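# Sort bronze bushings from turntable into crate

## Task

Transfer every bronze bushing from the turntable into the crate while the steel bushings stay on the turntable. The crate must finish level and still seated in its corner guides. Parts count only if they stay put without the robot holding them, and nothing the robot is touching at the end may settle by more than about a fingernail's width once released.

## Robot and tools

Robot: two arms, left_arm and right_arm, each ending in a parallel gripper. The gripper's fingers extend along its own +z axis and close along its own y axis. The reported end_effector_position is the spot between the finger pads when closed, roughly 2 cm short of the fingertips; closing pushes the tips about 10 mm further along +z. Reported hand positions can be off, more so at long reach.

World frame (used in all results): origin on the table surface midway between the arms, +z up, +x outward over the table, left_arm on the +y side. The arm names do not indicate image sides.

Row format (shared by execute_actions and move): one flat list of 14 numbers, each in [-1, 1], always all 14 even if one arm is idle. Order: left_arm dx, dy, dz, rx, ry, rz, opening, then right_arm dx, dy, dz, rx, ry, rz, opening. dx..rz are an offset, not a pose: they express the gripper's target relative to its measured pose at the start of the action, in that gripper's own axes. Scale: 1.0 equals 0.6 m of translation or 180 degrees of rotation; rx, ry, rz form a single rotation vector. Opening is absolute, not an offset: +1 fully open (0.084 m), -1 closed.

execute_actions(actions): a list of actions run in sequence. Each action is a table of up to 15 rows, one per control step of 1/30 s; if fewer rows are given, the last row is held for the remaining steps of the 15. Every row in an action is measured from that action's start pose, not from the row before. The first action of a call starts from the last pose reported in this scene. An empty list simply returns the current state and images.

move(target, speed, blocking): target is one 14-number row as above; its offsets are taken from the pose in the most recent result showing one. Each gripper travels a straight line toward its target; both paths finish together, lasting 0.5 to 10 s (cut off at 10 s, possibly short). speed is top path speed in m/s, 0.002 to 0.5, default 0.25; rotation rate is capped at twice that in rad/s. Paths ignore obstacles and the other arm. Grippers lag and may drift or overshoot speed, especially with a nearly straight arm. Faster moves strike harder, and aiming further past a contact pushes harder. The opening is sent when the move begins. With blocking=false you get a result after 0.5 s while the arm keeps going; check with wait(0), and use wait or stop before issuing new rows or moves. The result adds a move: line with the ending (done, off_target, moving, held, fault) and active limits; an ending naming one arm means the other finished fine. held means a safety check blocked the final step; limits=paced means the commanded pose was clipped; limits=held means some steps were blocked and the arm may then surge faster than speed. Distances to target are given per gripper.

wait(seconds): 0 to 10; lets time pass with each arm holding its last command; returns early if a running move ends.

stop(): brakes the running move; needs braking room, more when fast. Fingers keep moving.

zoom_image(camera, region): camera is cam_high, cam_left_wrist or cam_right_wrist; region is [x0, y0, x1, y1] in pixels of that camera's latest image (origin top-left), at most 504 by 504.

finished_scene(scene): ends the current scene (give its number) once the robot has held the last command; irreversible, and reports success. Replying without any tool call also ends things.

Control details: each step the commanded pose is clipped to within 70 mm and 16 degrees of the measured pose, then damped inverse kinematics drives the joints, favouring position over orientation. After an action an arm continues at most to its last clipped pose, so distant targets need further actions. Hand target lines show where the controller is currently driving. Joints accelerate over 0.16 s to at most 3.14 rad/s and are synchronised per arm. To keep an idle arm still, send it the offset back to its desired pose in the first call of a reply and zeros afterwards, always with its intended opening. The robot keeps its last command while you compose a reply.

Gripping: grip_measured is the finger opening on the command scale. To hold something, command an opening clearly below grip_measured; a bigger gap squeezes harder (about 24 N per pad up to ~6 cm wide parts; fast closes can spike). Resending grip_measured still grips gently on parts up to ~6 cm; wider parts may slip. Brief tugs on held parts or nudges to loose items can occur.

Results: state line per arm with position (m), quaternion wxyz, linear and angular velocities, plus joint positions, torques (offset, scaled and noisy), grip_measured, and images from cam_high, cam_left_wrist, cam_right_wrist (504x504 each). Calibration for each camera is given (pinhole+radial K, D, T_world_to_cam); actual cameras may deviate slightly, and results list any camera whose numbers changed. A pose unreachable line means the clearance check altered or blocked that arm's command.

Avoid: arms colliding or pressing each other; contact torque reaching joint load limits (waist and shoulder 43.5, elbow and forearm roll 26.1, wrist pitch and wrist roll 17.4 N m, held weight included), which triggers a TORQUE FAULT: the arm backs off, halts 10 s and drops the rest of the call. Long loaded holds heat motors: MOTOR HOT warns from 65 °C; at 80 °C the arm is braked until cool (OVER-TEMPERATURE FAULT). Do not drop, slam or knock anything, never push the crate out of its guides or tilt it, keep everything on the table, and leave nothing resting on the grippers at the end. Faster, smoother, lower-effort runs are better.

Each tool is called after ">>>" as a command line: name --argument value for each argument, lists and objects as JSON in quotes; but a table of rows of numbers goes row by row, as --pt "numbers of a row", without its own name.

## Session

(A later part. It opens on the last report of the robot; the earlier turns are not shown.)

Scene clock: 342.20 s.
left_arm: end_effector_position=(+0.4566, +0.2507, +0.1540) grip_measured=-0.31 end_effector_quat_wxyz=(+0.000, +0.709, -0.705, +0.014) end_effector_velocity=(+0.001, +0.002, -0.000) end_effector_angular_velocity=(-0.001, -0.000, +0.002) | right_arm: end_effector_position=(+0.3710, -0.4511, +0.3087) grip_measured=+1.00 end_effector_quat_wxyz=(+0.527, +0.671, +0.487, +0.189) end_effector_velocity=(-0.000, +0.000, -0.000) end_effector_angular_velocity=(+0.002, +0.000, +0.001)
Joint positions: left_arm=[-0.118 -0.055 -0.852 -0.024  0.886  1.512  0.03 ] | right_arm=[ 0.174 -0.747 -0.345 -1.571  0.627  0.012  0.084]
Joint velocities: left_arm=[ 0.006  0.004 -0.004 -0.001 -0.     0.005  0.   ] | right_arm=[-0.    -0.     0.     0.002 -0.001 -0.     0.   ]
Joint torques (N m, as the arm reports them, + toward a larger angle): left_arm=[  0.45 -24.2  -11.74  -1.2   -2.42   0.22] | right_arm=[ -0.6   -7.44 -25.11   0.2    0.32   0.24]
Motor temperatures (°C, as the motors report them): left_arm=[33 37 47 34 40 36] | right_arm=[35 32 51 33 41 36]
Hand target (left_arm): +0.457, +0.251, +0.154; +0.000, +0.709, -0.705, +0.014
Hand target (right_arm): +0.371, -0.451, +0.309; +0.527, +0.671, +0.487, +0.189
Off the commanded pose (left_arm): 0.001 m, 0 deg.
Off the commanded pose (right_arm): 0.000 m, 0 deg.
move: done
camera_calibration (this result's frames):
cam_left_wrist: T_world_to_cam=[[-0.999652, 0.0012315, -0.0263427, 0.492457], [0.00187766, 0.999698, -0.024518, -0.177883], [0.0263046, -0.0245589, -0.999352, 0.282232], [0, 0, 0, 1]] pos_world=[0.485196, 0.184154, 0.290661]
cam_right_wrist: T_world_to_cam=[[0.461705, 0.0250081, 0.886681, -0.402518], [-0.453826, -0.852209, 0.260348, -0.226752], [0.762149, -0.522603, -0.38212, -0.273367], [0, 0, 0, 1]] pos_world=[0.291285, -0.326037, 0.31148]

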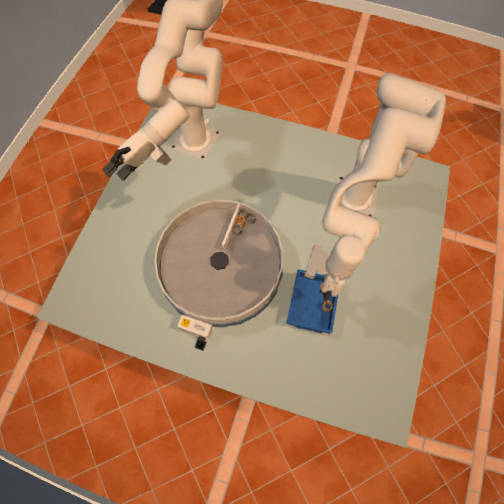

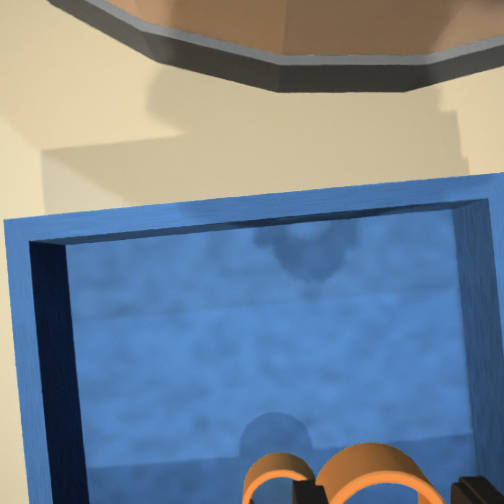

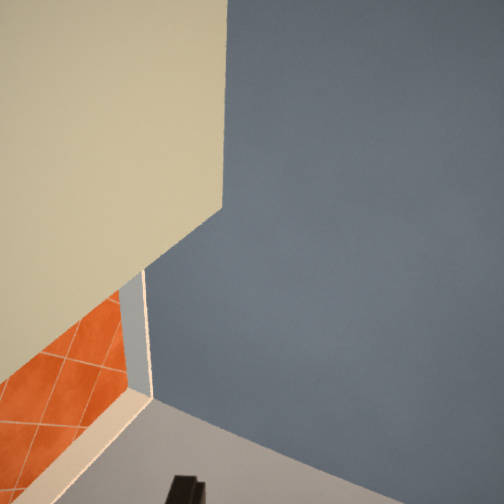

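Too near the first ring; shift +x gripper 3.5 cm and lower.

>>> move --target '[0.06,0.02,0.125,0,0,0,-1,0,0,0,0,0,0,1]' --speed 0.1

Scene clock: 347.27 s.
left_arm: end_effector_position=(+0.4466, +0.2131, +0.0800) grip_measured=-0.31 end_effector_quat_wxyz=(+0.000, +0.709, -0.705, +0.014) end_effector_velocity=(-0.001, -0.001, -0.003) end_effector_angular_velocity=(+0.001, +0.003, -0.002) | right_arm: end_effector_position=(+0.3710, -0.4511, +0.3087) grip_measured=+1.00 end_effector_quat_wxyz=(+0.527, +0.671, +0.487, +0.189) end_effector_velocity=(-0.000, +0.000, -0.000) end_effector_angular_velocity=(+0.000, -0.000, +0.001)
Joint positions: left_arm=[-0.209  0.071 -0.752 -0.027  0.658  1.428  0.03 ] | right_arm=[ 0.174 -0.747 -0.345 -1.571  0.627  0.012  0.084]
Joint velocities: left_arm=[-0.003  0.004  0.003  0.001 -0.004 -0.002 -0.   ] | right_arm=[ 0.    -0.001  0.001 -0.001 -0.001  0.001  0.   ]
Joint torques (N m, as the arm reports them, + toward a larger angle): left_arm=[  0.72 -25.09 -10.38  -1.32  -2.31   0.04] | right_arm=[ -0.67  -7.37 -25.2    0.06   0.23   0.28]
Motor temperatures (°C, as the motors report them): left_arm=[33 38 47 34 40 36] | right_arm=[35 32 51 33 41 36]
Hand target (left_arm): +0.446, +0.213, +0.080; +0.000, +0.709, -0.705, +0.014
Hand target (right_arm): +0.371, -0.451, +0.309; +0.527, +0.671, +0.487, +0.189
Off the commanded pose (left_arm): 0.001 m, 0 deg.
Off the commanded pose (right_arm): 0.000 m, 0 deg.
move: done
camera_calibration (this result's frames):
cam_left_wrist: T_world_to_cam=[[-0.999629, 0.0013425, -0.0272042, 0.480634], [0.00202312, 0.999685, -0.025007, -0.142089], [0.027162, -0.0250528, -0.999317, 0.207342], [0, 0, 0, 1]] pos_world=[0.475112, 0.146593, 0.216723]
cam_right_wrist: T_world_to_cam=[[0.461705, 0.0250079, 0.886681, -0.402518], [-0.453826, -0.85221, 0.260348, -0.226752], [0.762149, -0.522603, -0.38212, -0.273367], [0, 0, 0, 1]] pos_world=[0.291285, -0.326037, 0.31148]

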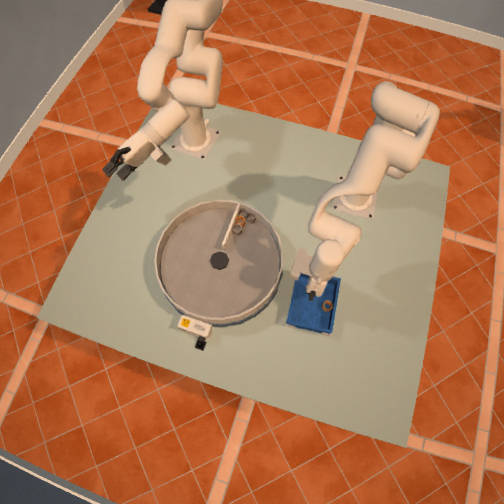

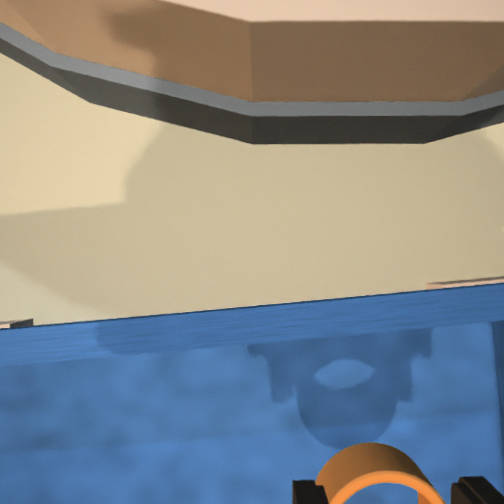

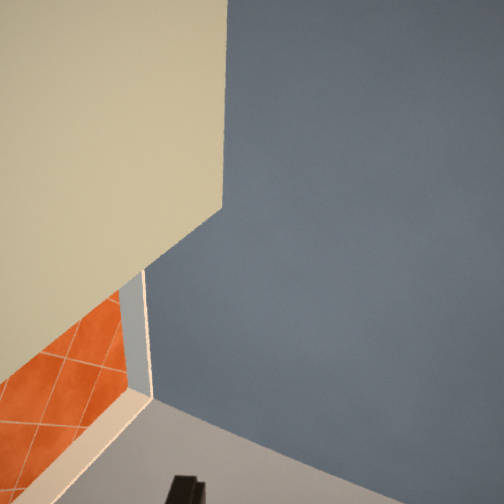

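Release, rise, go back to the viewing pose (0.312,-0.03,0.2).

>>> execute_actions --actions '[[[0,0,0,0,0,0,-0.05,0,0,0,0,0,0,1]],[[0,0,-0.1,0,0,0,-0.05,0,0,0,0,0,0,1]]]'

Scene clock: 351.30 s.
left_arm: end_effector_position=(+0.4447, +0.2145, +0.1385) grip_measured=-0.06 end_effector_quat_wxyz=(+0.001, +0.709, -0.705, +0.013) end_effector_velocity=(+0.001, +0.000, +0.008) end_effector_angular_velocity=(+0.000, +0.001, +0.001) | right_arm: end_effector_position=(+0.3710, -0.4511, +0.3087) grip_measured=+1.00 end_effector_quat_wxyz=(+0.527, +0.671, +0.487, +0.189) end_effector_velocity=(+0.000, +0.000, -0.001) end_effector_angular_velocity=(+0.001, +0.001, +0.000)
Joint positions: left_arm=[-0.205 -0.054 -0.803 -0.022  0.836  1.425  0.041] | right_arm=[ 0.174 -0.747 -0.345 -1.571  0.627  0.012  0.084]
Joint velocities: left_arm=[ 0.001 -0.01  -0.014  0.001  0.025 -0.001  0.   ] | right_arm=[-0.     0.001  0.     0.    -0.001  0.001  0.   ]
Joint torques (N m, as the arm reports them, + toward a larger angle): left_arm=[  0.55 -23.98 -11.74  -1.43  -2.42   0.1 ] | right_arm=[ -0.58  -7.59 -25.23  -0.02   0.32   0.26]
Motor temperatures (°C, as the motors report them): left_arm=[33 38 47 34 40 36] | right_arm=[35 32 51 33 41 36]
Hand target (left_arm): +0.445, +0.214, +0.140; -0.000, +0.709, -0.705, +0.014
Hand target (right_arm): +0.371, -0.451, +0.309; +0.527, +0.671, +0.487, +0.189
Off the commanded pose (left_arm): 0.002 m, 0 deg.
Off the commanded pose (right_arm): 0.000 m, 0 deg.
camera_calibration (this result's frames):
cam_left_wrist: T_world_to_cam=[[-0.99968, 0.00118115, -0.0252769, 0.480124], [0.00179963, 0.999699, -0.0244595, -0.142031], [0.0252404, -0.0244971, -0.999381, 0.266669], [0, 0, 0, 1]] pos_world=[0.473495, 0.147954, 0.275166]
cam_right_wrist: T_world_to_cam=[[0.461705, 0.025008, 0.886681, -0.402518], [-0.453826, -0.852209, 0.260348, -0.226752], [0.762149, -0.522603, -0.38212, -0.273367], [0, 0, 0, 1]] pos_world=[0.291285, -0.326037, 0.31148]

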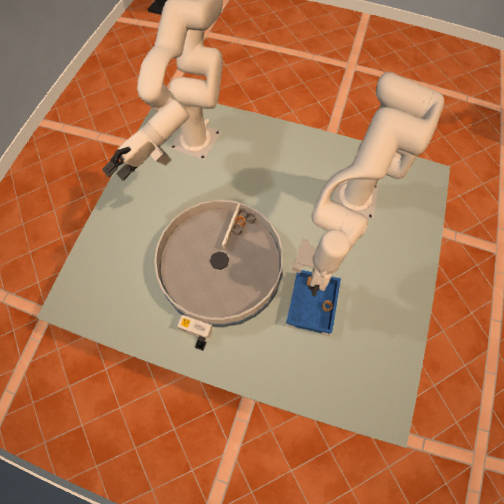

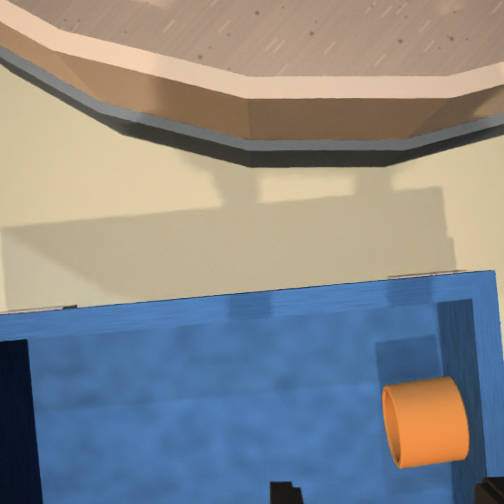

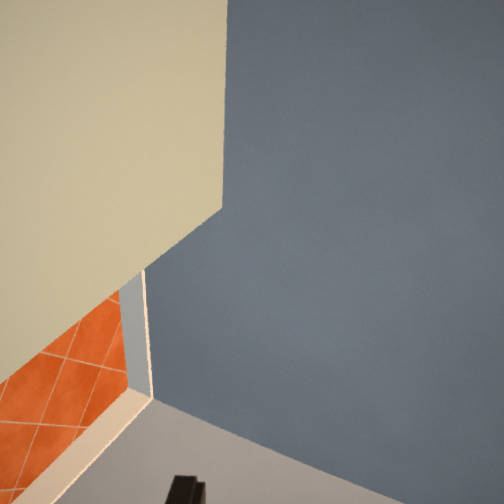

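Tipped over but in the crate. Back.

>>> move --target '[0.42,0.22,-0.1,0,0,0,-0.05,0,0,0,0,0,0,1]'

Scene clock: 361.10 s.
left_arm: end_effector_position=(+0.3133, -0.0362, +0.2013) grip_measured=-0.06 end_effector_quat_wxyz=(+0.001, +0.709, -0.705, +0.014) end_effector_velocity=(-0.001, -0.002, +0.001) end_effector_angular_velocity=(+0.000, -0.001, -0.002) | right_arm: end_effector_position=(+0.3710, -0.4511, +0.3087) grip_measured=+1.00 end_effector_quat_wxyz=(+0.527, +0.671, +0.487, +0.189) end_effector_velocity=(-0.000, +0.000, +0.000) end_effector_angular_velocity=(-0.001, -0.001, +0.001)
Joint positions: left_arm=[-0.881 -0.133 -0.91   0.     1.016  0.733  0.041] | right_arm=[ 0.174 -0.747 -0.345 -1.571  0.627  0.012  0.084]
Joint velocities: left_arm=[-0.005  0.003 -0.005  0.001  0.002 -0.004  0.   ] | right_arm=[ 0.    -0.001  0.    -0.002 -0.    -0.     0.   ]
Joint torques (N m, as the arm reports them, + toward a larger angle): left_arm=[  0.38 -22.34 -12.25  -0.98  -1.99   0.14] | right_arm=[ -0.67  -7.66 -25.38   0.32   0.17   0.22]
Motor temperatures (°C, as the motors report them): left_arm=[33 38 47 34 40 36] | right_arm=[35 32 51 33 41 36]
Hand target (left_arm): +0.313, -0.037, +0.201; +0.001, +0.709, -0.705, +0.014
Hand target (right_arm): +0.371, -0.451, +0.309; +0.527, +0.671, +0.487, +0.189
Off the commanded pose (left_arm): 0.001 m, 0 deg.
Off the commanded pose (right_arm): 0.000 m, 0 deg.
move: done
camera_calibration (this result's frames):
cam_left_wrist: T_world_to_cam=[[-0.999667, 0.000354599, -0.0257945, 0.350704], [0.000999472, 0.999687, -0.0249918, 0.110744], [0.0257776, -0.0250093, -0.999355, 0.326437], [0, 0, 0, 1]] pos_world=[0.342062, -0.102669, 0.338041]
cam_right_wrist: T_world_to_cam=[[0.461705, 0.0250079, 0.886681, -0.402518], [-0.453826, -0.85221, 0.260348, -0.226752], [0.762149, -0.522603, -0.38212, -0.273367], [0, 0, 0, 1]] pos_world=[0.291285, -0.326037, 0.31148]

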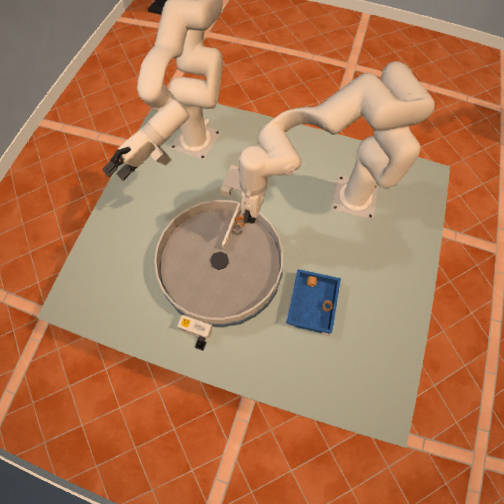

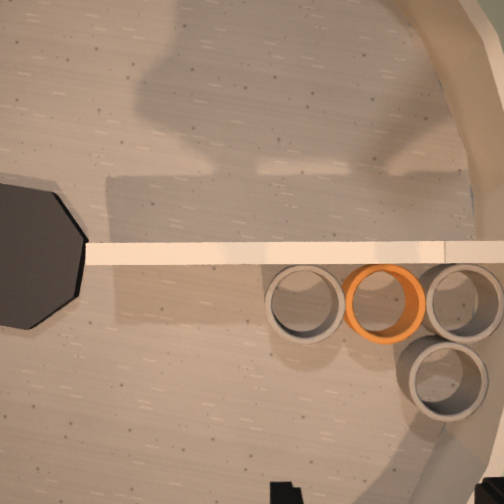

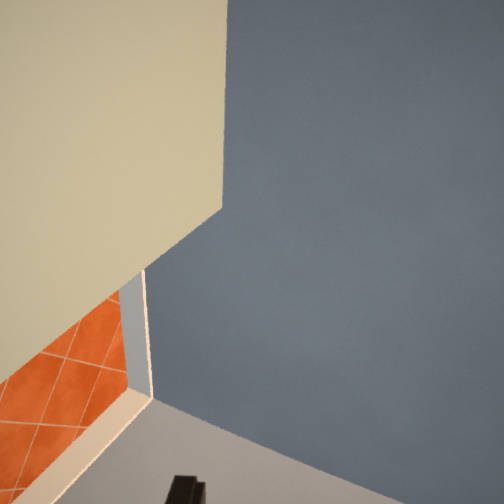

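>>> move --target '[0.071,-0.022,0.115,0,0,0,0.19,0,0,0,0,0,0,1]' --speed 0.15

Scene clock: 397.03 s.
left_arm: end_effector_position=(+0.3281, -0.0804, +0.1340) grip_measured=+0.18 end_effector_quat_wxyz=(+0.001, +0.709, -0.705, +0.014) end_effector_velocity=(-0.000, -0.000, -0.002) end_effector_angular_velocity=(+0.003, +0.002, +0.000) | right_arm: end_effector_position=(+0.3710, -0.4511, +0.3087) grip_measured=+1.00 end_effector_quat_wxyz=(+0.527, +0.671, +0.487, +0.189) end_effector_velocity=(+0.000, +0.000, +0.000) end_effector_angular_velocity=(-0.001, +0.001, +0.001)
Joint positions: left_arm=[-0.921  0.099 -0.969  0.001  0.842  0.692  0.052] | right_arm=[ 0.174 -0.747 -0.345 -1.571  0.627  0.012  0.084]
Joint velocities: left_arm=[-0.001  0.006 -0.002  0.    -0.001 -0.001  0.   ] | right_arm=[-0.    -0.     0.     0.    -0.001 -0.001  0.   ]
Joint torques (N m, as the arm reports them, + toward a larger angle): left_arm=[  0.44 -27.59 -11.37  -0.93  -2.16   0.36] | right_arm=[ -0.66  -7.26 -25.36   0.32   0.06   0.21]
Motor temperatures (°C, as the motors report them): left_arm=[33 38 49 34 40 36] | right_arm=[35 33 52 33 41 36]
Hand target (left_arm): +0.328, -0.080, +0.134; +0.001, +0.709, -0.705, +0.014
Hand target (right_arm): +0.371, -0.451, +0.309; +0.527, +0.671, +0.487, +0.189
Off the commanded pose (left_arm): 0.001 m, 0 deg.
Off the commanded pose (right_arm): 0.000 m, 0 deg.
move: done
camera_calibration (this result's frames):
cam_left_wrist: T_world_to_cam=[[-0.999657, 0.000482465, -0.0261994, 0.363854], [0.00115785, 0.999667, -0.0257697, 0.153226], [0.0261782, -0.0257912, -0.999325, 0.257508], [0, 0, 0, 1]] pos_world=[0.35681, -0.146709, 0.270816]
cam_right_wrist: T_world_to_cam=[[0.461705, 0.0250078, 0.886681, -0.402518], [-0.453826, -0.85221, 0.260348, -0.226752], [0.762149, -0.522603, -0.38212, -0.273367], [0, 0, 0, 1]] pos_world=[0.291285, -0.326037, 0.31148]

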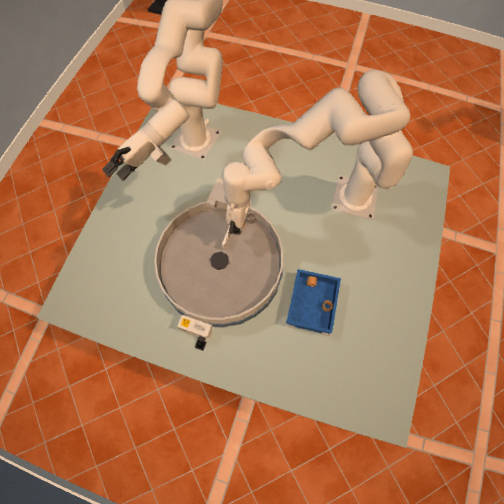

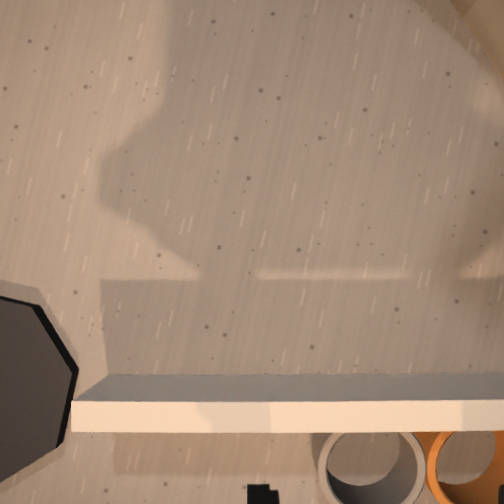

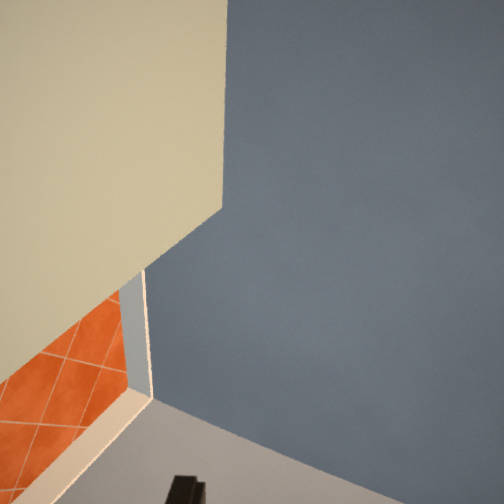

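>>> move --target '[0,-0.014,0.02,0,0,0,0.19,0,0,0,0,0,0,1]' --speed 0.05

Scene clock: 404.70 s.
left_arm: end_effector_position=(+0.3367, -0.0806, +0.1224) grip_measured=+0.18 end_effector_quat_wxyz=(+0.001, +0.709, -0.705, +0.014) end_effector_velocity=(+0.001, -0.001, +0.000) end_effector_angular_velocity=(-0.003, -0.003, -0.001) | right_arm: end_effector_position=(+0.3710, -0.4511, +0.3087) grip_measured=+1.00 end_effector_quat_wxyz=(+0.527, +0.671, +0.487, +0.189) end_effector_velocity=(-0.000, -0.000, -0.000) end_effector_angular_velocity=(-0.001, +0.001, +0.000)
Joint positions: left_arm=[-0.908  0.136 -0.978  0.001  0.814  0.706  0.052] | right_arm=[ 0.174 -0.747 -0.345 -1.571  0.627  0.012  0.084]
Joint velocities: left_arm=[ 0.     0.002 -0.003  0.001 -0.004  0.001  0.   ] | right_arm=[ 0.     0.     0.001 -0.001  0.    -0.     0.   ]
Joint torques (N m, as the arm reports them, + toward a larger angle): left_arm=[  0.42 -28.46 -11.65  -1.34  -2.35   0.07] | right_arm=[ -0.55  -7.29 -25.37   0.2    0.18   0.26]
Motor temperatures (°C, as the motors report them): left_arm=[33 38 49 34 40 36] | right_arm=[35 33 52 33 41 36]
Hand target (left_arm): +0.337, -0.081, +0.122; +0.001, +0.709, -0.705, +0.014
Hand target (right_arm): +0.371, -0.451, +0.309; +0.527, +0.671, +0.487, +0.189
Off the commanded pose (left_arm): 0.000 m, 0 deg.
Off the commanded pose (right_arm): 0.000 m, 0 deg.
move: done
camera_calibration (this result's frames):
cam_left_wrist: T_world_to_cam=[[-0.999655, 0.000524281, -0.0262536, 0.372107], [0.00120334, 0.999665, -0.0258562, 0.15317], [0.0262312, -0.0258789, -0.999321, 0.245592], [0, 0, 0, 1]] pos_world=[0.365352, -0.146958, 0.259155]
cam_right_wrist: T_world_to_cam=[[0.461705, 0.0250078, 0.886681, -0.402518], [-0.453826, -0.85221, 0.260348, -0.226752], [0.762149, -0.522603, -0.38212, -0.273367], [0, 0, 0, 1]] pos_world=[0.291285, -0.326037, 0.31148]

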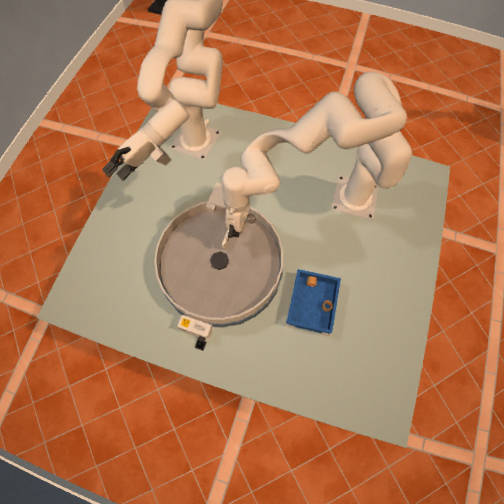

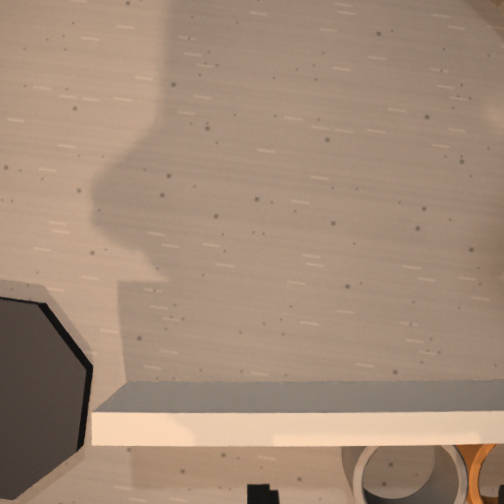

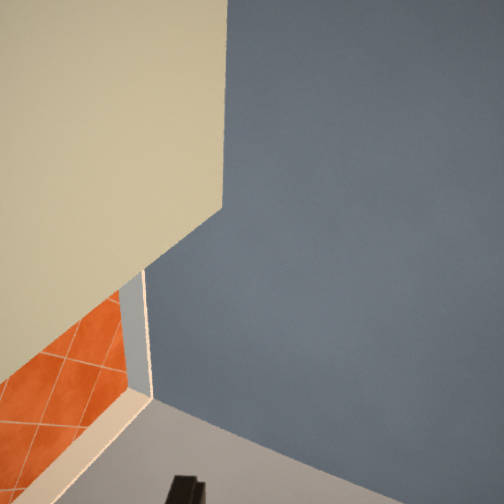

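Bronze left edge ~462, centre ~520. Close enough. Descend slowly 2.5 cm.

>>> move --target '[0,0,0.04,0,0,0,0.19,0,0,0,0,0,0,1]' --speed 0.02

Scene clock: 409.53 s.
left_arm: end_effector_position=(+0.3376, -0.0817, +0.0995) grip_measured=+0.18 end_effector_quat_wxyz=(+0.001, +0.709, -0.705, +0.015) end_effector_velocity=(+0.000, -0.001, -0.002) end_effector_angular_velocity=(-0.002, -0.002, -0.001) | right_arm: end_effector_position=(+0.3710, -0.4511, +0.3087) grip_measured=+1.00 end_effector_quat_wxyz=(+0.527, +0.671, +0.487, +0.189) end_effector_velocity=(+0.000, -0.000, -0.000) end_effector_angular_velocity=(-0.002, +0.001, +0.000)
Joint positions: left_arm=[-0.908  0.18  -0.961  0.001  0.75   0.706  0.052] | right_arm=[ 0.174 -0.747 -0.345 -1.571  0.627  0.012  0.084]
Joint velocities: left_arm=[-0.     0.004  0.002  0.    -0.009  0.     0.   ] | right_arm=[-0.     0.001 -0.    -0.002  0.001 -0.001  0.   ]
Joint torques (N m, as the arm reports them, + toward a larger angle): left_arm=[  0.52 -26.69 -10.42  -1.38  -1.77  -0.06] | right_arm=[ -0.97  -7.25 -25.4    0.1    0.18   0.19]
Motor temperatures (°C, as the motors report them): left_arm=[33 38 49 34 40 36] | right_arm=[35 33 52 33 41 36]
Hand target (left_arm): +0.337, -0.081, +0.098; +0.001, +0.709, -0.705, +0.014
Hand target (right_arm): +0.371, -0.451, +0.309; +0.527, +0.671, +0.487, +0.189
Off the commanded pose (left_arm): 0.001 m, 0 deg.
Off the commanded pose (right_arm): 0.000 m, 0 deg.
move: done
camera_calibration (this result's frames):
cam_left_wrist: T_world_to_cam=[[-0.999617, 0.000514345, -0.0276808, 0.372563], [0.00127993, 0.999617, -0.027647, 0.153837], [0.027656, -0.0276719, -0.999234, 0.222083], [0, 0, 0, 1]] pos_world=[0.366082, -0.147824, 0.236479]
cam_right_wrist: T_world_to_cam=[[0.461705, 0.0250078, 0.886681, -0.402518], [-0.453826, -0.85221, 0.260348, -0.226752], [0.762149, -0.522603, -0.38212, -0.273367], [0, 0, 0, 1]] pos_world=[0.291285, -0.326037, 0.31148]

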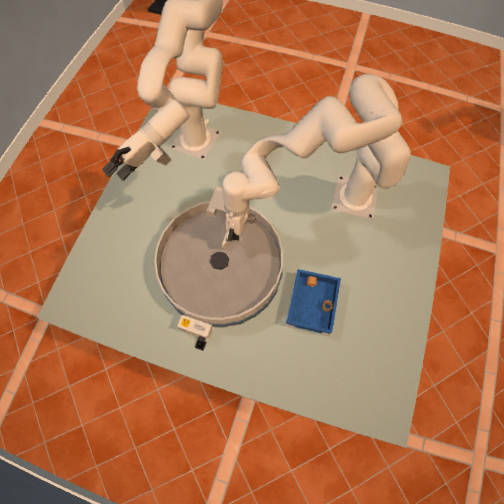

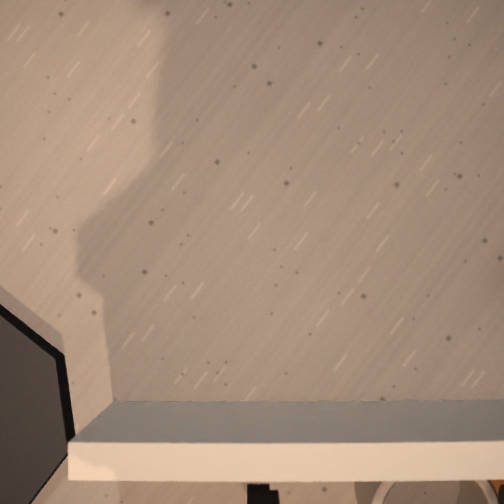

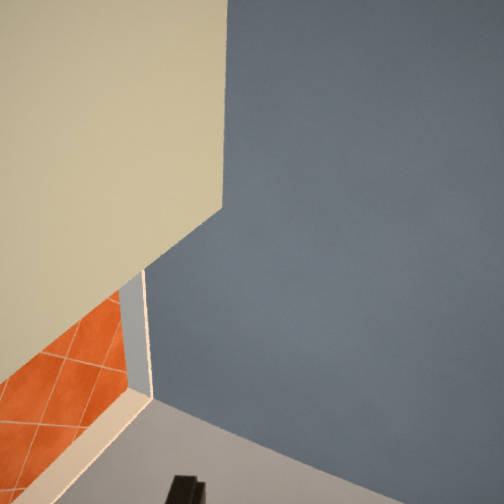

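>>> move --target '[-0.08,-0.015,0,0,0,0,0.19,0,0,0,0,0,0,1]' --speed 0.05

Scene clock: 414.53 s.
left_arm: end_effector_position=(+0.3461, -0.0338, +0.0983) grip_measured=+0.18 end_effector_quat_wxyz=(+0.001, +0.709, -0.705, +0.015) end_effector_velocity=(+0.001, +0.000, +0.002) end_effector_angular_velocity=(-0.004, -0.004, -0.002) | right_arm: end_effector_position=(+0.3710, -0.4511, +0.3087) grip_measured=+1.00 end_effector_quat_wxyz=(+0.527, +0.671, +0.487, +0.189) end_effector_velocity=(-0.000, -0.000, +0.000) end_effector_angular_velocity=(+0.001, -0.001, -0.001)
Joint positions: left_arm=[-0.824  0.096 -0.846 -0.003  0.72   0.793  0.052] | right_arm=[ 0.174 -0.747 -0.345 -1.571  0.627  0.012  0.084]
Joint velocities: left_arm=[ 0.002 -0.005  0.001 -0.    -0.002  0.005  0.   ] | right_arm=[-0.    -0.001  0.     0.     0.     0.001  0.   ]
Joint torques (N m, as the arm reports them, + toward a larger angle): left_arm=[  0.4  -26.67 -10.79  -1.38  -2.51   0.16] | right_arm=[ -0.87  -7.43 -25.47   0.16   0.29   0.22]
Motor temperatures (°C, as the motors report them): left_arm=[33 38 47 34 39 36] | right_arm=[35 33 52 33 41 36]
Hand target (left_arm): +0.346, -0.034, +0.099; +0.001, +0.709, -0.705, +0.015
Hand target (right_arm): +0.371, -0.451, +0.309; +0.527, +0.671, +0.487, +0.189
Off the commanded pose (left_arm): 0.000 m, 0 deg.
Off the commanded pose (right_arm): 0.000 m, 0 deg.
move: done
camera_calibration (this result's frames):
cam_left_wrist: T_world_to_cam=[[-0.999628, 0.000647361, -0.0272775, 0.381016], [0.00138848, 0.99963, -0.0271593, 0.105788], [0.0272499, -0.0271871, -0.999259, 0.222099], [0, 0, 0, 1]] pos_world=[0.374675, -0.0999575, 0.235201]
cam_right_wrist: T_world_to_cam=[[0.461705, 0.0250078, 0.886681, -0.402518], [-0.453826, -0.85221, 0.260348, -0.226752], [0.762149, -0.522603, -0.38212, -0.273367], [0, 0, 0, 1]] pos_world=[0.291285, -0.326037, 0.31148]

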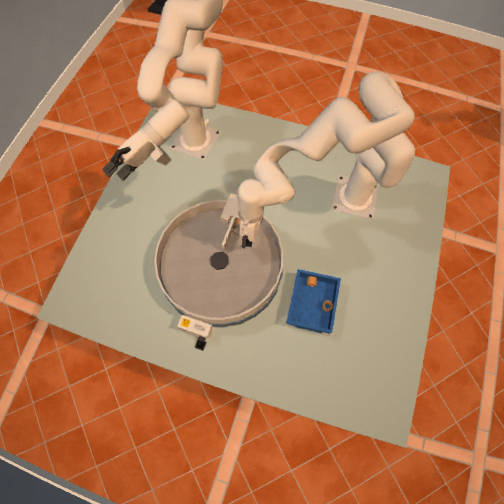

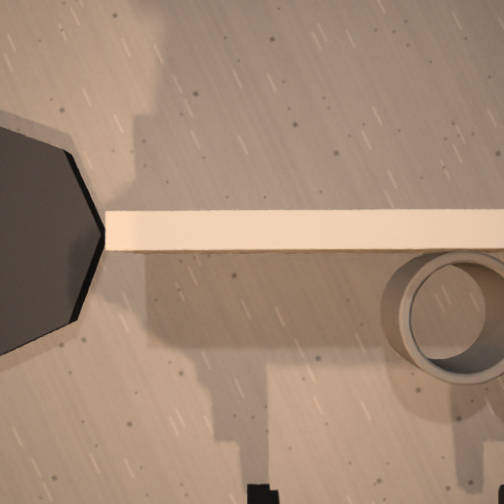

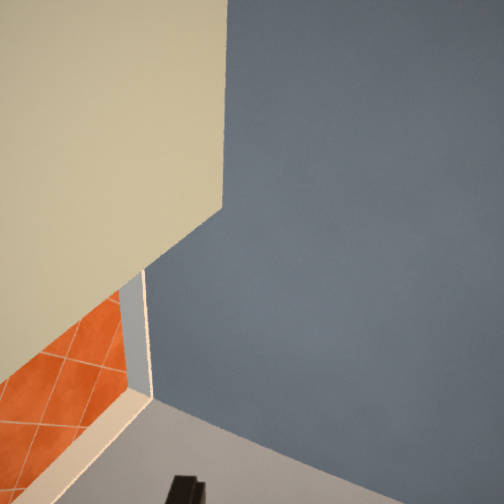

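>>> execute_actions --actions '[[[0,0,-0.05,0,0,0,0.19,0,0,0,0,0,0,1]],[[0,0.05,0,0,0,0,0.19,0,0,0,0,0,0,1]],[[0,0,0.045,0,0,0,0.19,0,0,0,0,0,0,1]]]'

Scene clock: 420.97 s.
left_arm: end_effector_position=(+0.3163, -0.0338, +0.1006) grip_measured=+0.18 end_effector_quat_wxyz=(+0.001, +0.709, -0.705, +0.015) end_effector_velocity=(-0.001, +0.001, -0.004) end_effector_angular_velocity=(+0.004, +0.004, +0.001) | right_arm: end_effector_position=(+0.3710, -0.4511, +0.3087) grip_measured=+1.00 end_effector_quat_wxyz=(+0.527, +0.671, +0.487, +0.189) end_effector_velocity=(+0.000, +0.000, +0.000) end_effector_angular_velocity=(-0.000, -0.000, +0.000)
Joint positions: left_arm=[-0.872  0.028 -0.77  -0.001  0.712  0.743  0.052] | right_arm=[ 0.174 -0.747 -0.345 -1.571  0.627  0.012  0.084]
Joint velocities: left_arm=[ 0.     0.006  0.004 -0.    -0.005 -0.001 -0.   ] | right_arm=[ 0.    -0.    -0.     0.    -0.    -0.001  0.   ]
Joint torques (N m, as the arm reports them, + toward a larger angle): left_arm=[ -0.03 -24.66 -10.75  -1.11  -2.29  -0.02] | right_arm=[ -0.48  -7.41 -25.22   0.07   0.21   0.32]
Motor temperatures (°C, as the motors report them): left_arm=[33 38 47 34 39 36] | right_arm=[35 33 52 33 41 36]
Hand target (left_arm): +0.316, -0.034, +0.100; +0.001, +0.709, -0.705, +0.014
Hand target (right_arm): +0.371, -0.451, +0.309; +0.527, +0.671, +0.487, +0.189
Off the commanded pose (left_arm): 0.001 m, 0 deg.
Off the commanded pose (right_arm): 0.000 m, 0 deg.
camera_calibration (this result's frames):
cam_left_wrist: T_world_to_cam=[[-0.999633, 0.000506994, -0.0270678, 0.351235], [0.00124286, 0.99963, -0.0271762, 0.105987], [0.027044, -0.0271999, -0.999264, 0.225246], [0, 0, 0, 1]] pos_world=[0.344883, -0.099999, 0.237468]
cam_right_wrist: T_world_to_cam=[[0.461705, 0.0250079, 0.886681, -0.402518], [-0.453826, -0.85221, 0.260348, -0.226752], [0.762149, -0.522602, -0.38212, -0.273367], [0, 0, 0, 1]] pos_world=[0.291285, -0.326037, 0.31148]

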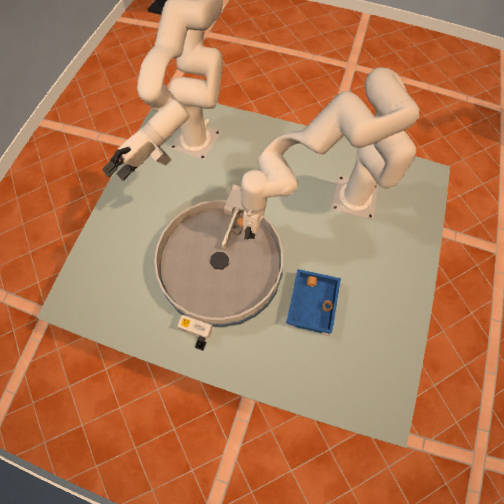

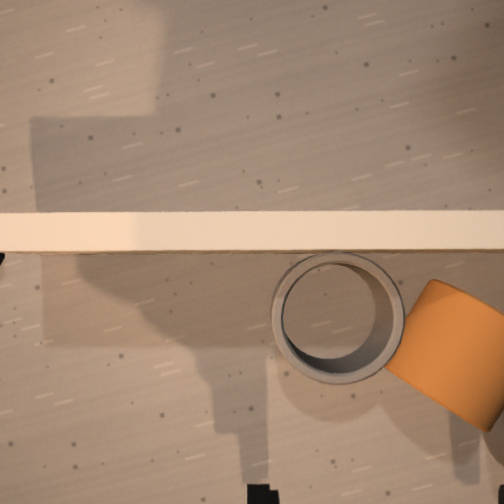

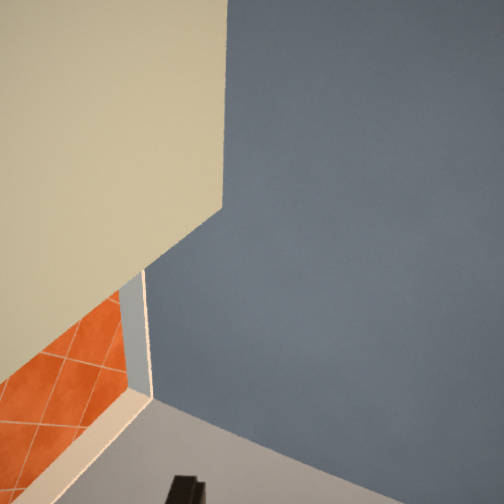

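>>> move --target '[0,0.03,-0.17,0,0,0,1,0,0,0,0,0,0,1]' --speed 0.15

Scene clock: 425.13 s.
left_arm: end_effector_position=(+0.2962, -0.0312, +0.2014) grip_measured=+1.00 end_effector_quat_wxyz=(+0.001, +0.709, -0.705, +0.014) end_effector_velocity=(-0.001, -0.001, +0.004) end_effector_angular_velocity=(-0.002, -0.001, -0.001) | right_arm: end_effector_position=(+0.3710, -0.4511, +0.3087) grip_measured=+1.00 end_effector_quat_wxyz=(+0.527, +0.671, +0.487, +0.189) end_effector_velocity=(+0.000, +0.000, +0.000) end_effector_angular_velocity=(-0.003, +0.000, +0.003)
Joint positions: left_arm=[-0.904 -0.186 -0.856  0.001  1.013  0.71   0.084] | right_arm=[ 0.174 -0.747 -0.345 -1.571  0.627  0.012  0.084]
Joint velocities: left_arm=[-0.002 -0.005 -0.006 -0.001  0.008 -0.001  0.   ] | right_arm=[ 0.    -0.     0.    -0.003 -0.001 -0.002  0.   ]
Joint torques (N m, as the arm reports them, + toward a larger angle): left_arm=[  0.34 -20.55 -12.27  -1.36  -2.33   0.13] | right_arm=[ -0.58  -7.4  -25.24   0.12   0.26   0.33]
Motor temperatures (°C, as the motors report them): left_arm=[33 38 47 34 39 36] | right_arm=[35 33 52 33 41 36]
Hand target (left_arm): +0.296, -0.031, +0.202; +0.001, +0.709, -0.705, +0.015
Hand target (right_arm): +0.371, -0.451, +0.309; +0.527, +0.671, +0.487, +0.189
Off the commanded pose (left_arm): 0.001 m, 0 deg.
Off the commanded pose (right_arm): 0.000 m, 0 deg.
move: done
camera_calibration (this result's frames):
cam_left_wrist: T_world_to_cam=[[-0.99965, 0.000114393, -0.0264549, 0.333721], [0.000803103, 0.999661, -0.0260242, 0.105958], [0.0264429, -0.0260364, -0.999311, 0.326816], [0, 0, 0, 1]] pos_world=[0.324878, -0.0974514, 0.338177]
cam_right_wrist: T_world_to_cam=[[0.461705, 0.025008, 0.886681, -0.402518], [-0.453826, -0.85221, 0.260348, -0.226752], [0.762149, -0.522603, -0.38212, -0.273367], [0, 0, 0, 1]] pos_world=[0.291285, -0.326037, 0.31148]

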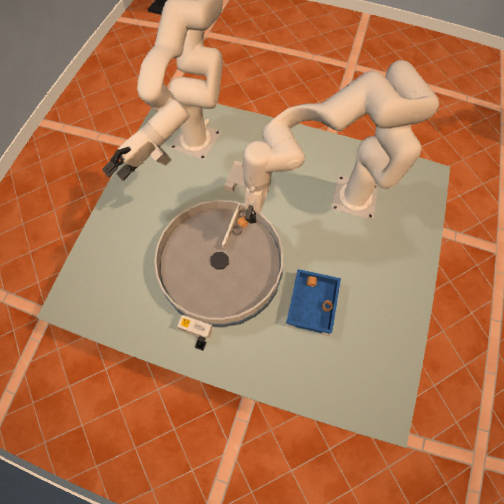

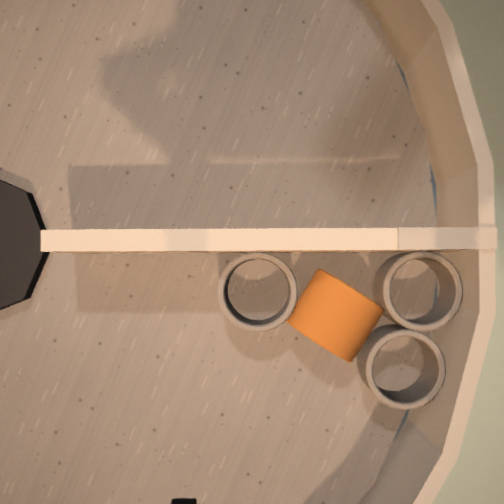

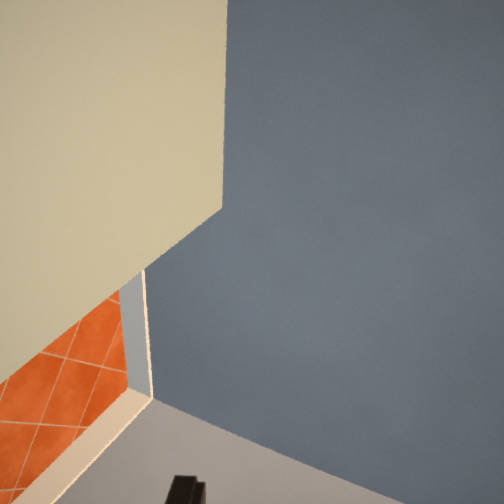

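>>> move --target '[0,-0.042,0.17,0,0,0.176,-0.05,0,0,0,0,0,0,1]' --speed 0.1

Scene clock: 451.50 s.
left_arm: end_effector_position=(+0.3233, -0.0335, +0.1002) grip_measured=-0.06 end_effector_quat_wxyz=(+0.003, -0.490, +0.871, -0.014) end_effector_velocity=(+0.000, +0.000, -0.001) end_effector_angular_velocity=(-0.001, +0.000, -0.008) | right_arm: end_effector_position=(+0.3710, -0.4511, +0.3087) grip_measured=+1.00 end_effector_quat_wxyz=(+0.527, +0.671, +0.487, +0.189) end_effector_velocity=(-0.000, -0.000, +0.000) end_effector_angular_velocity=(-0.001, -0.000, -0.000)
Joint positions: left_arm=[-0.86   0.043 -0.787 -0.001  0.715  1.308  0.041] | right_arm=[ 0.174 -0.747 -0.345 -1.571  0.627  0.012  0.084]
Joint velocities: left_arm=[ 0.001  0.003  0.    -0.002 -0.003  0.01  -0.   ] | right_arm=[-0.    -0.001  0.    -0.     0.    -0.     0.   ]
Joint torques (N m, as the arm reports them, + toward a larger angle): left_arm=[ -0.28 -25.37 -10.81  -1.3   -2.23   0.25] | right_arm=[ -0.98  -7.45 -25.22   0.09   0.22   0.19]
Motor temperatures (°C, as the motors report them): left_arm=[33 38 49 34 40 36] | right_arm=[35 33 52 33 41 36]
Hand target (left_arm): +0.323, -0.033, +0.100; +0.003, -0.490, +0.872, -0.014
Hand target (right_arm): +0.371, -0.451, +0.309; +0.527, +0.671, +0.487, +0.189
Off the commanded pose (left_arm): 0.001 m, 0 deg.
Off the commanded pose (right_arm): 0.000 m, 0 deg.
move: done
camera_calibration (this result's frames):
cam_left_wrist: T_world_to_cam=[[-0.850431, 0.52493, -0.0348651, 0.328364], [0.525592, 0.850637, -0.0130466, -0.0702808], [0.022809, -0.0294201, -0.999307, 0.225984], [0, 0, 0, 1]] pos_world=[0.311035, -0.105936, 0.236359]
cam_right_wrist: T_world_to_cam=[[0.461705, 0.025008, 0.886681, -0.402518], [-0.453826, -0.85221, 0.260348, -0.226752], [0.762149, -0.522602, -0.38212, -0.273367], [0, 0, 0, 1]] pos_world=[0.291285, -0.326037, 0.31148]

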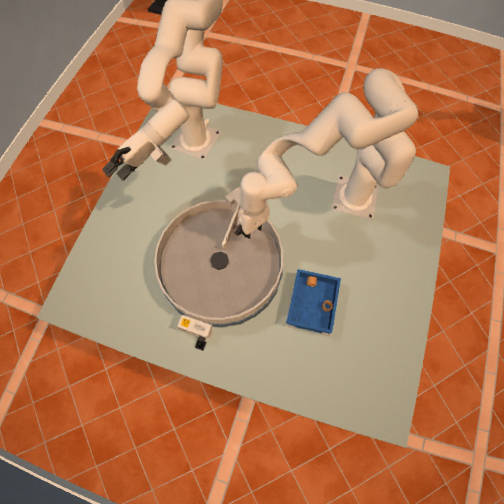

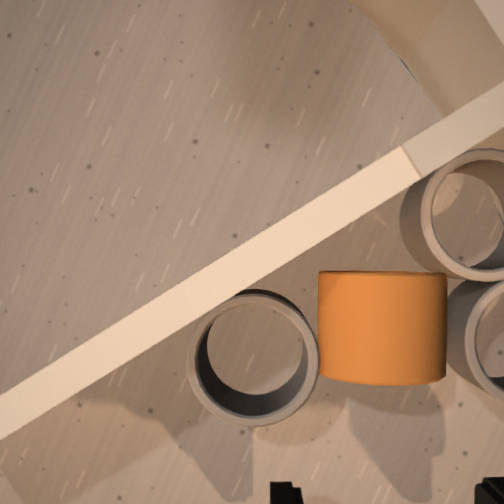

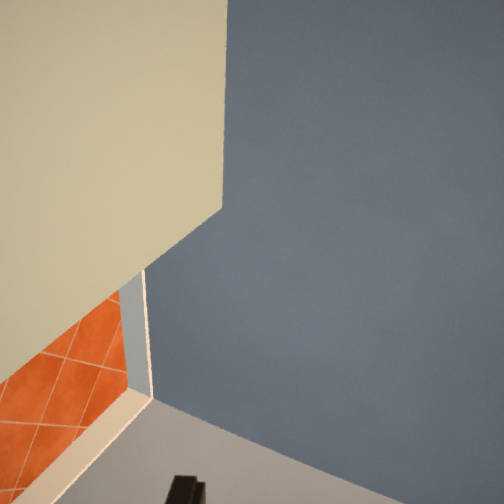

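Nicely aligned (ring 320–445, fingers 290/490). Slide in.

>>> move --target '[0.08,-0.003,0,0,0,0,-0.05,0,0,0,0,0,0,1]' --speed 0.03

Scene clock: 456.67 s.
left_arm: end_effector_position=(+0.3002, -0.0752, +0.1008) grip_measured=-0.06 end_effector_quat_wxyz=(+0.003, -0.490, +0.871, -0.014) end_effector_velocity=(-0.001, -0.001, +0.000) end_effector_angular_velocity=(+0.001, -0.000, +0.000) | right_arm: end_effector_position=(+0.3710, -0.4511, +0.3087) grip_measured=+1.00 end_effector_quat_wxyz=(+0.527, +0.671, +0.487, +0.189) end_effector_velocity=(-0.000, -0.000, -0.000) end_effector_angular_velocity=(+0.002, -0.000, -0.003)
Joint positions: left_arm=[-0.961  0.092 -0.85   0.003  0.729  1.203  0.041] | right_arm=[ 0.174 -0.747 -0.345 -1.571  0.627  0.012  0.084]
Joint velocities: left_arm=[-0.003  0.002 -0.003  0.001  0.002 -0.004  0.   ] | right_arm=[ 0.     0.    -0.     0.002  0.001  0.001  0.   ]
Joint torques (N m, as the arm reports them, + toward a larger angle): left_arm=[ -0.17 -23.61 -10.01  -1.44  -2.52   0.14] | right_arm=[ -0.55  -7.41 -25.19  -0.03   0.22   0.29]
Motor temperatures (°C, as the motors report them): left_arm=[33 38 49 34 40 36] | right_arm=[35 33 52 33 41 36]
Hand target (left_arm): +0.300, -0.075, +0.101; +0.003, -0.490, +0.871, -0.014
Hand target (right_arm): +0.371, -0.451, +0.309; +0.527, +0.671, +0.487, +0.189
Off the commanded pose (left_arm): 0.000 m, 0 deg.
Off the commanded pose (right_arm): 0.000 m, 0 deg.
move: done
camera_calibration (this result's frames):
cam_left_wrist: T_world_to_cam=[[-0.85059, 0.524664, -0.0349887, 0.330597], [0.525328, 0.8508, -0.0130079, -0.0225925], [0.0229436, -0.0294449, -0.999303, 0.225866], [0, 0, 0, 1]] pos_world=[0.287889, -0.14758, 0.236981]
cam_right_wrist: T_world_to_cam=[[0.461705, 0.0250081, 0.886681, -0.402518], [-0.453826, -0.85221, 0.260348, -0.226752], [0.762149, -0.522602, -0.38212, -0.273367], [0, 0, 0, 1]] pos_world=[0.291285, -0.326037, 0.311481]

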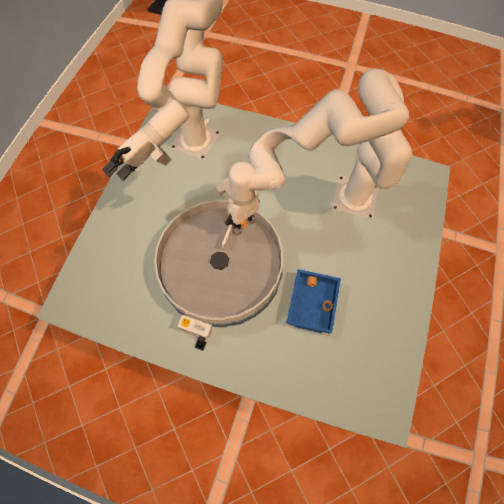

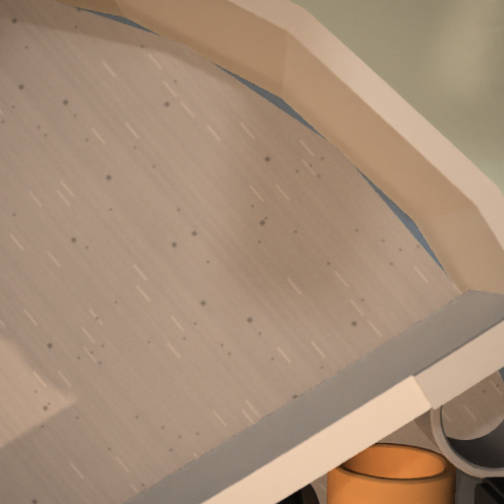

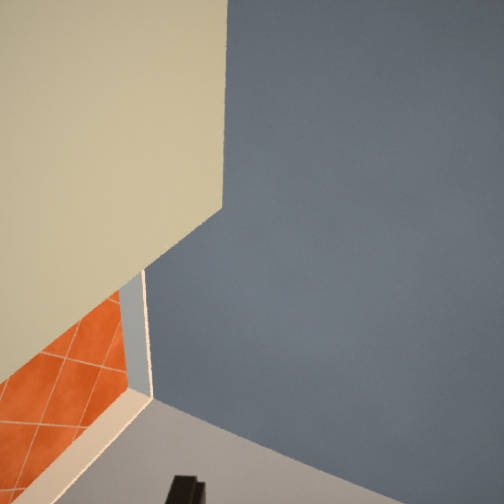

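>>> execute_actions --actions '[[[0,0,0,0,0,0,-1,0,0,0,0,0,0,1]],[[0,0,0,0,0,0,-1,0,0,0,0,0,0,1]]]'

Scene clock: 461.40 s.
left_arm: end_effector_position=(+0.3026, -0.0785, +0.1054) grip_measured=-1.00 end_effector_quat_wxyz=(+0.004, -0.490, +0.871, -0.020) end_effector_velocity=(-0.000, +0.000, -0.000) end_effector_angular_velocity=(-0.000, -0.000, +0.001) | right_arm: end_effector_position=(+0.3710, -0.4511, +0.3087) grip_measured=+1.00 end_effector_quat_wxyz=(+0.527, +0.671, +0.487, +0.189) end_effector_velocity=(+0.000, +0.000, -0.000) end_effector_angular_velocity=(+0.002, +0.001, +0.001)
Joint positions: left_arm=[-0.962  0.088 -0.857  0.003  0.728  1.203  0.   ] | right_arm=[ 0.174 -0.747 -0.345 -1.571  0.627  0.012  0.084]
Joint velocities: left_arm=[ 0.    -0.001  0.001 -0.    -0.001 -0.     0.   ] | right_arm=[ 0.     0.001 -0.     0.002 -0.002 -0.001  0.   ]
Joint torques (N m, as the arm reports them, + toward a larger angle): left_arm=[ 0.65 -8.7  -2.8  -1.46  0.39 -0.12] | right_arm=[ -0.96  -7.55 -25.33   0.24   0.29   0.14]
Motor temperatures (°C, as the motors report them): left_arm=[33 38 48 34 40 36] | right_arm=[35 33 52 33 41 36]
Hand target (left_arm): +0.302, -0.078, +0.105; +0.004, -0.490, +0.871, -0.020
Hand target (right_arm): +0.371, -0.451, +0.309; +0.527, +0.671, +0.487, +0.189
Off the commanded pose (left_arm): 0.000 m, 0 deg.
Off the commanded pose (right_arm): 0.000 m, 0 deg.
camera_calibration (this result's frames):
cam_left_wrist: T_world_to_cam=[[-0.850207, 0.524371, -0.0467172, 0.335657], [0.52556, 0.850577, -0.0174737, -0.0206041], [0.0305739, -0.0394089, -0.998755, 0.227172], [0, 0, 0, 1]] pos_world=[0.289261, -0.149531, 0.24221]
cam_right_wrist: T_world_to_cam=[[0.461705, 0.0250082, 0.886681, -0.402518], [-0.453826, -0.85221, 0.260348, -0.226752], [0.762149, -0.522603, -0.38212, -0.273367], [0, 0, 0, 1]] pos_world=[0.291285, -0.326037, 0.31148]

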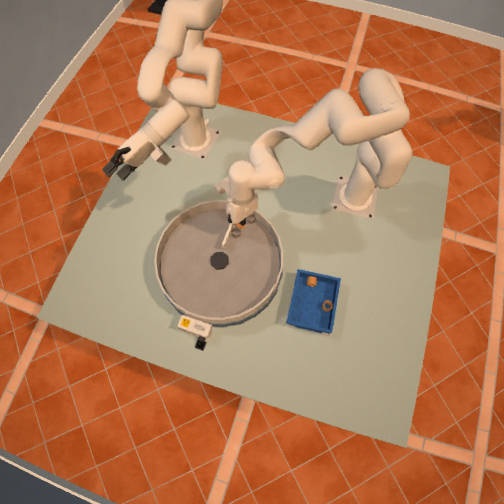

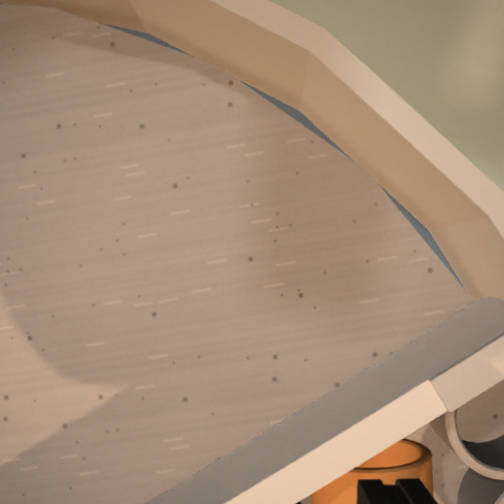

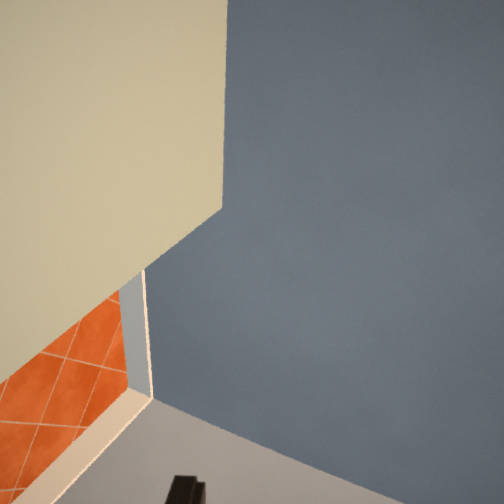

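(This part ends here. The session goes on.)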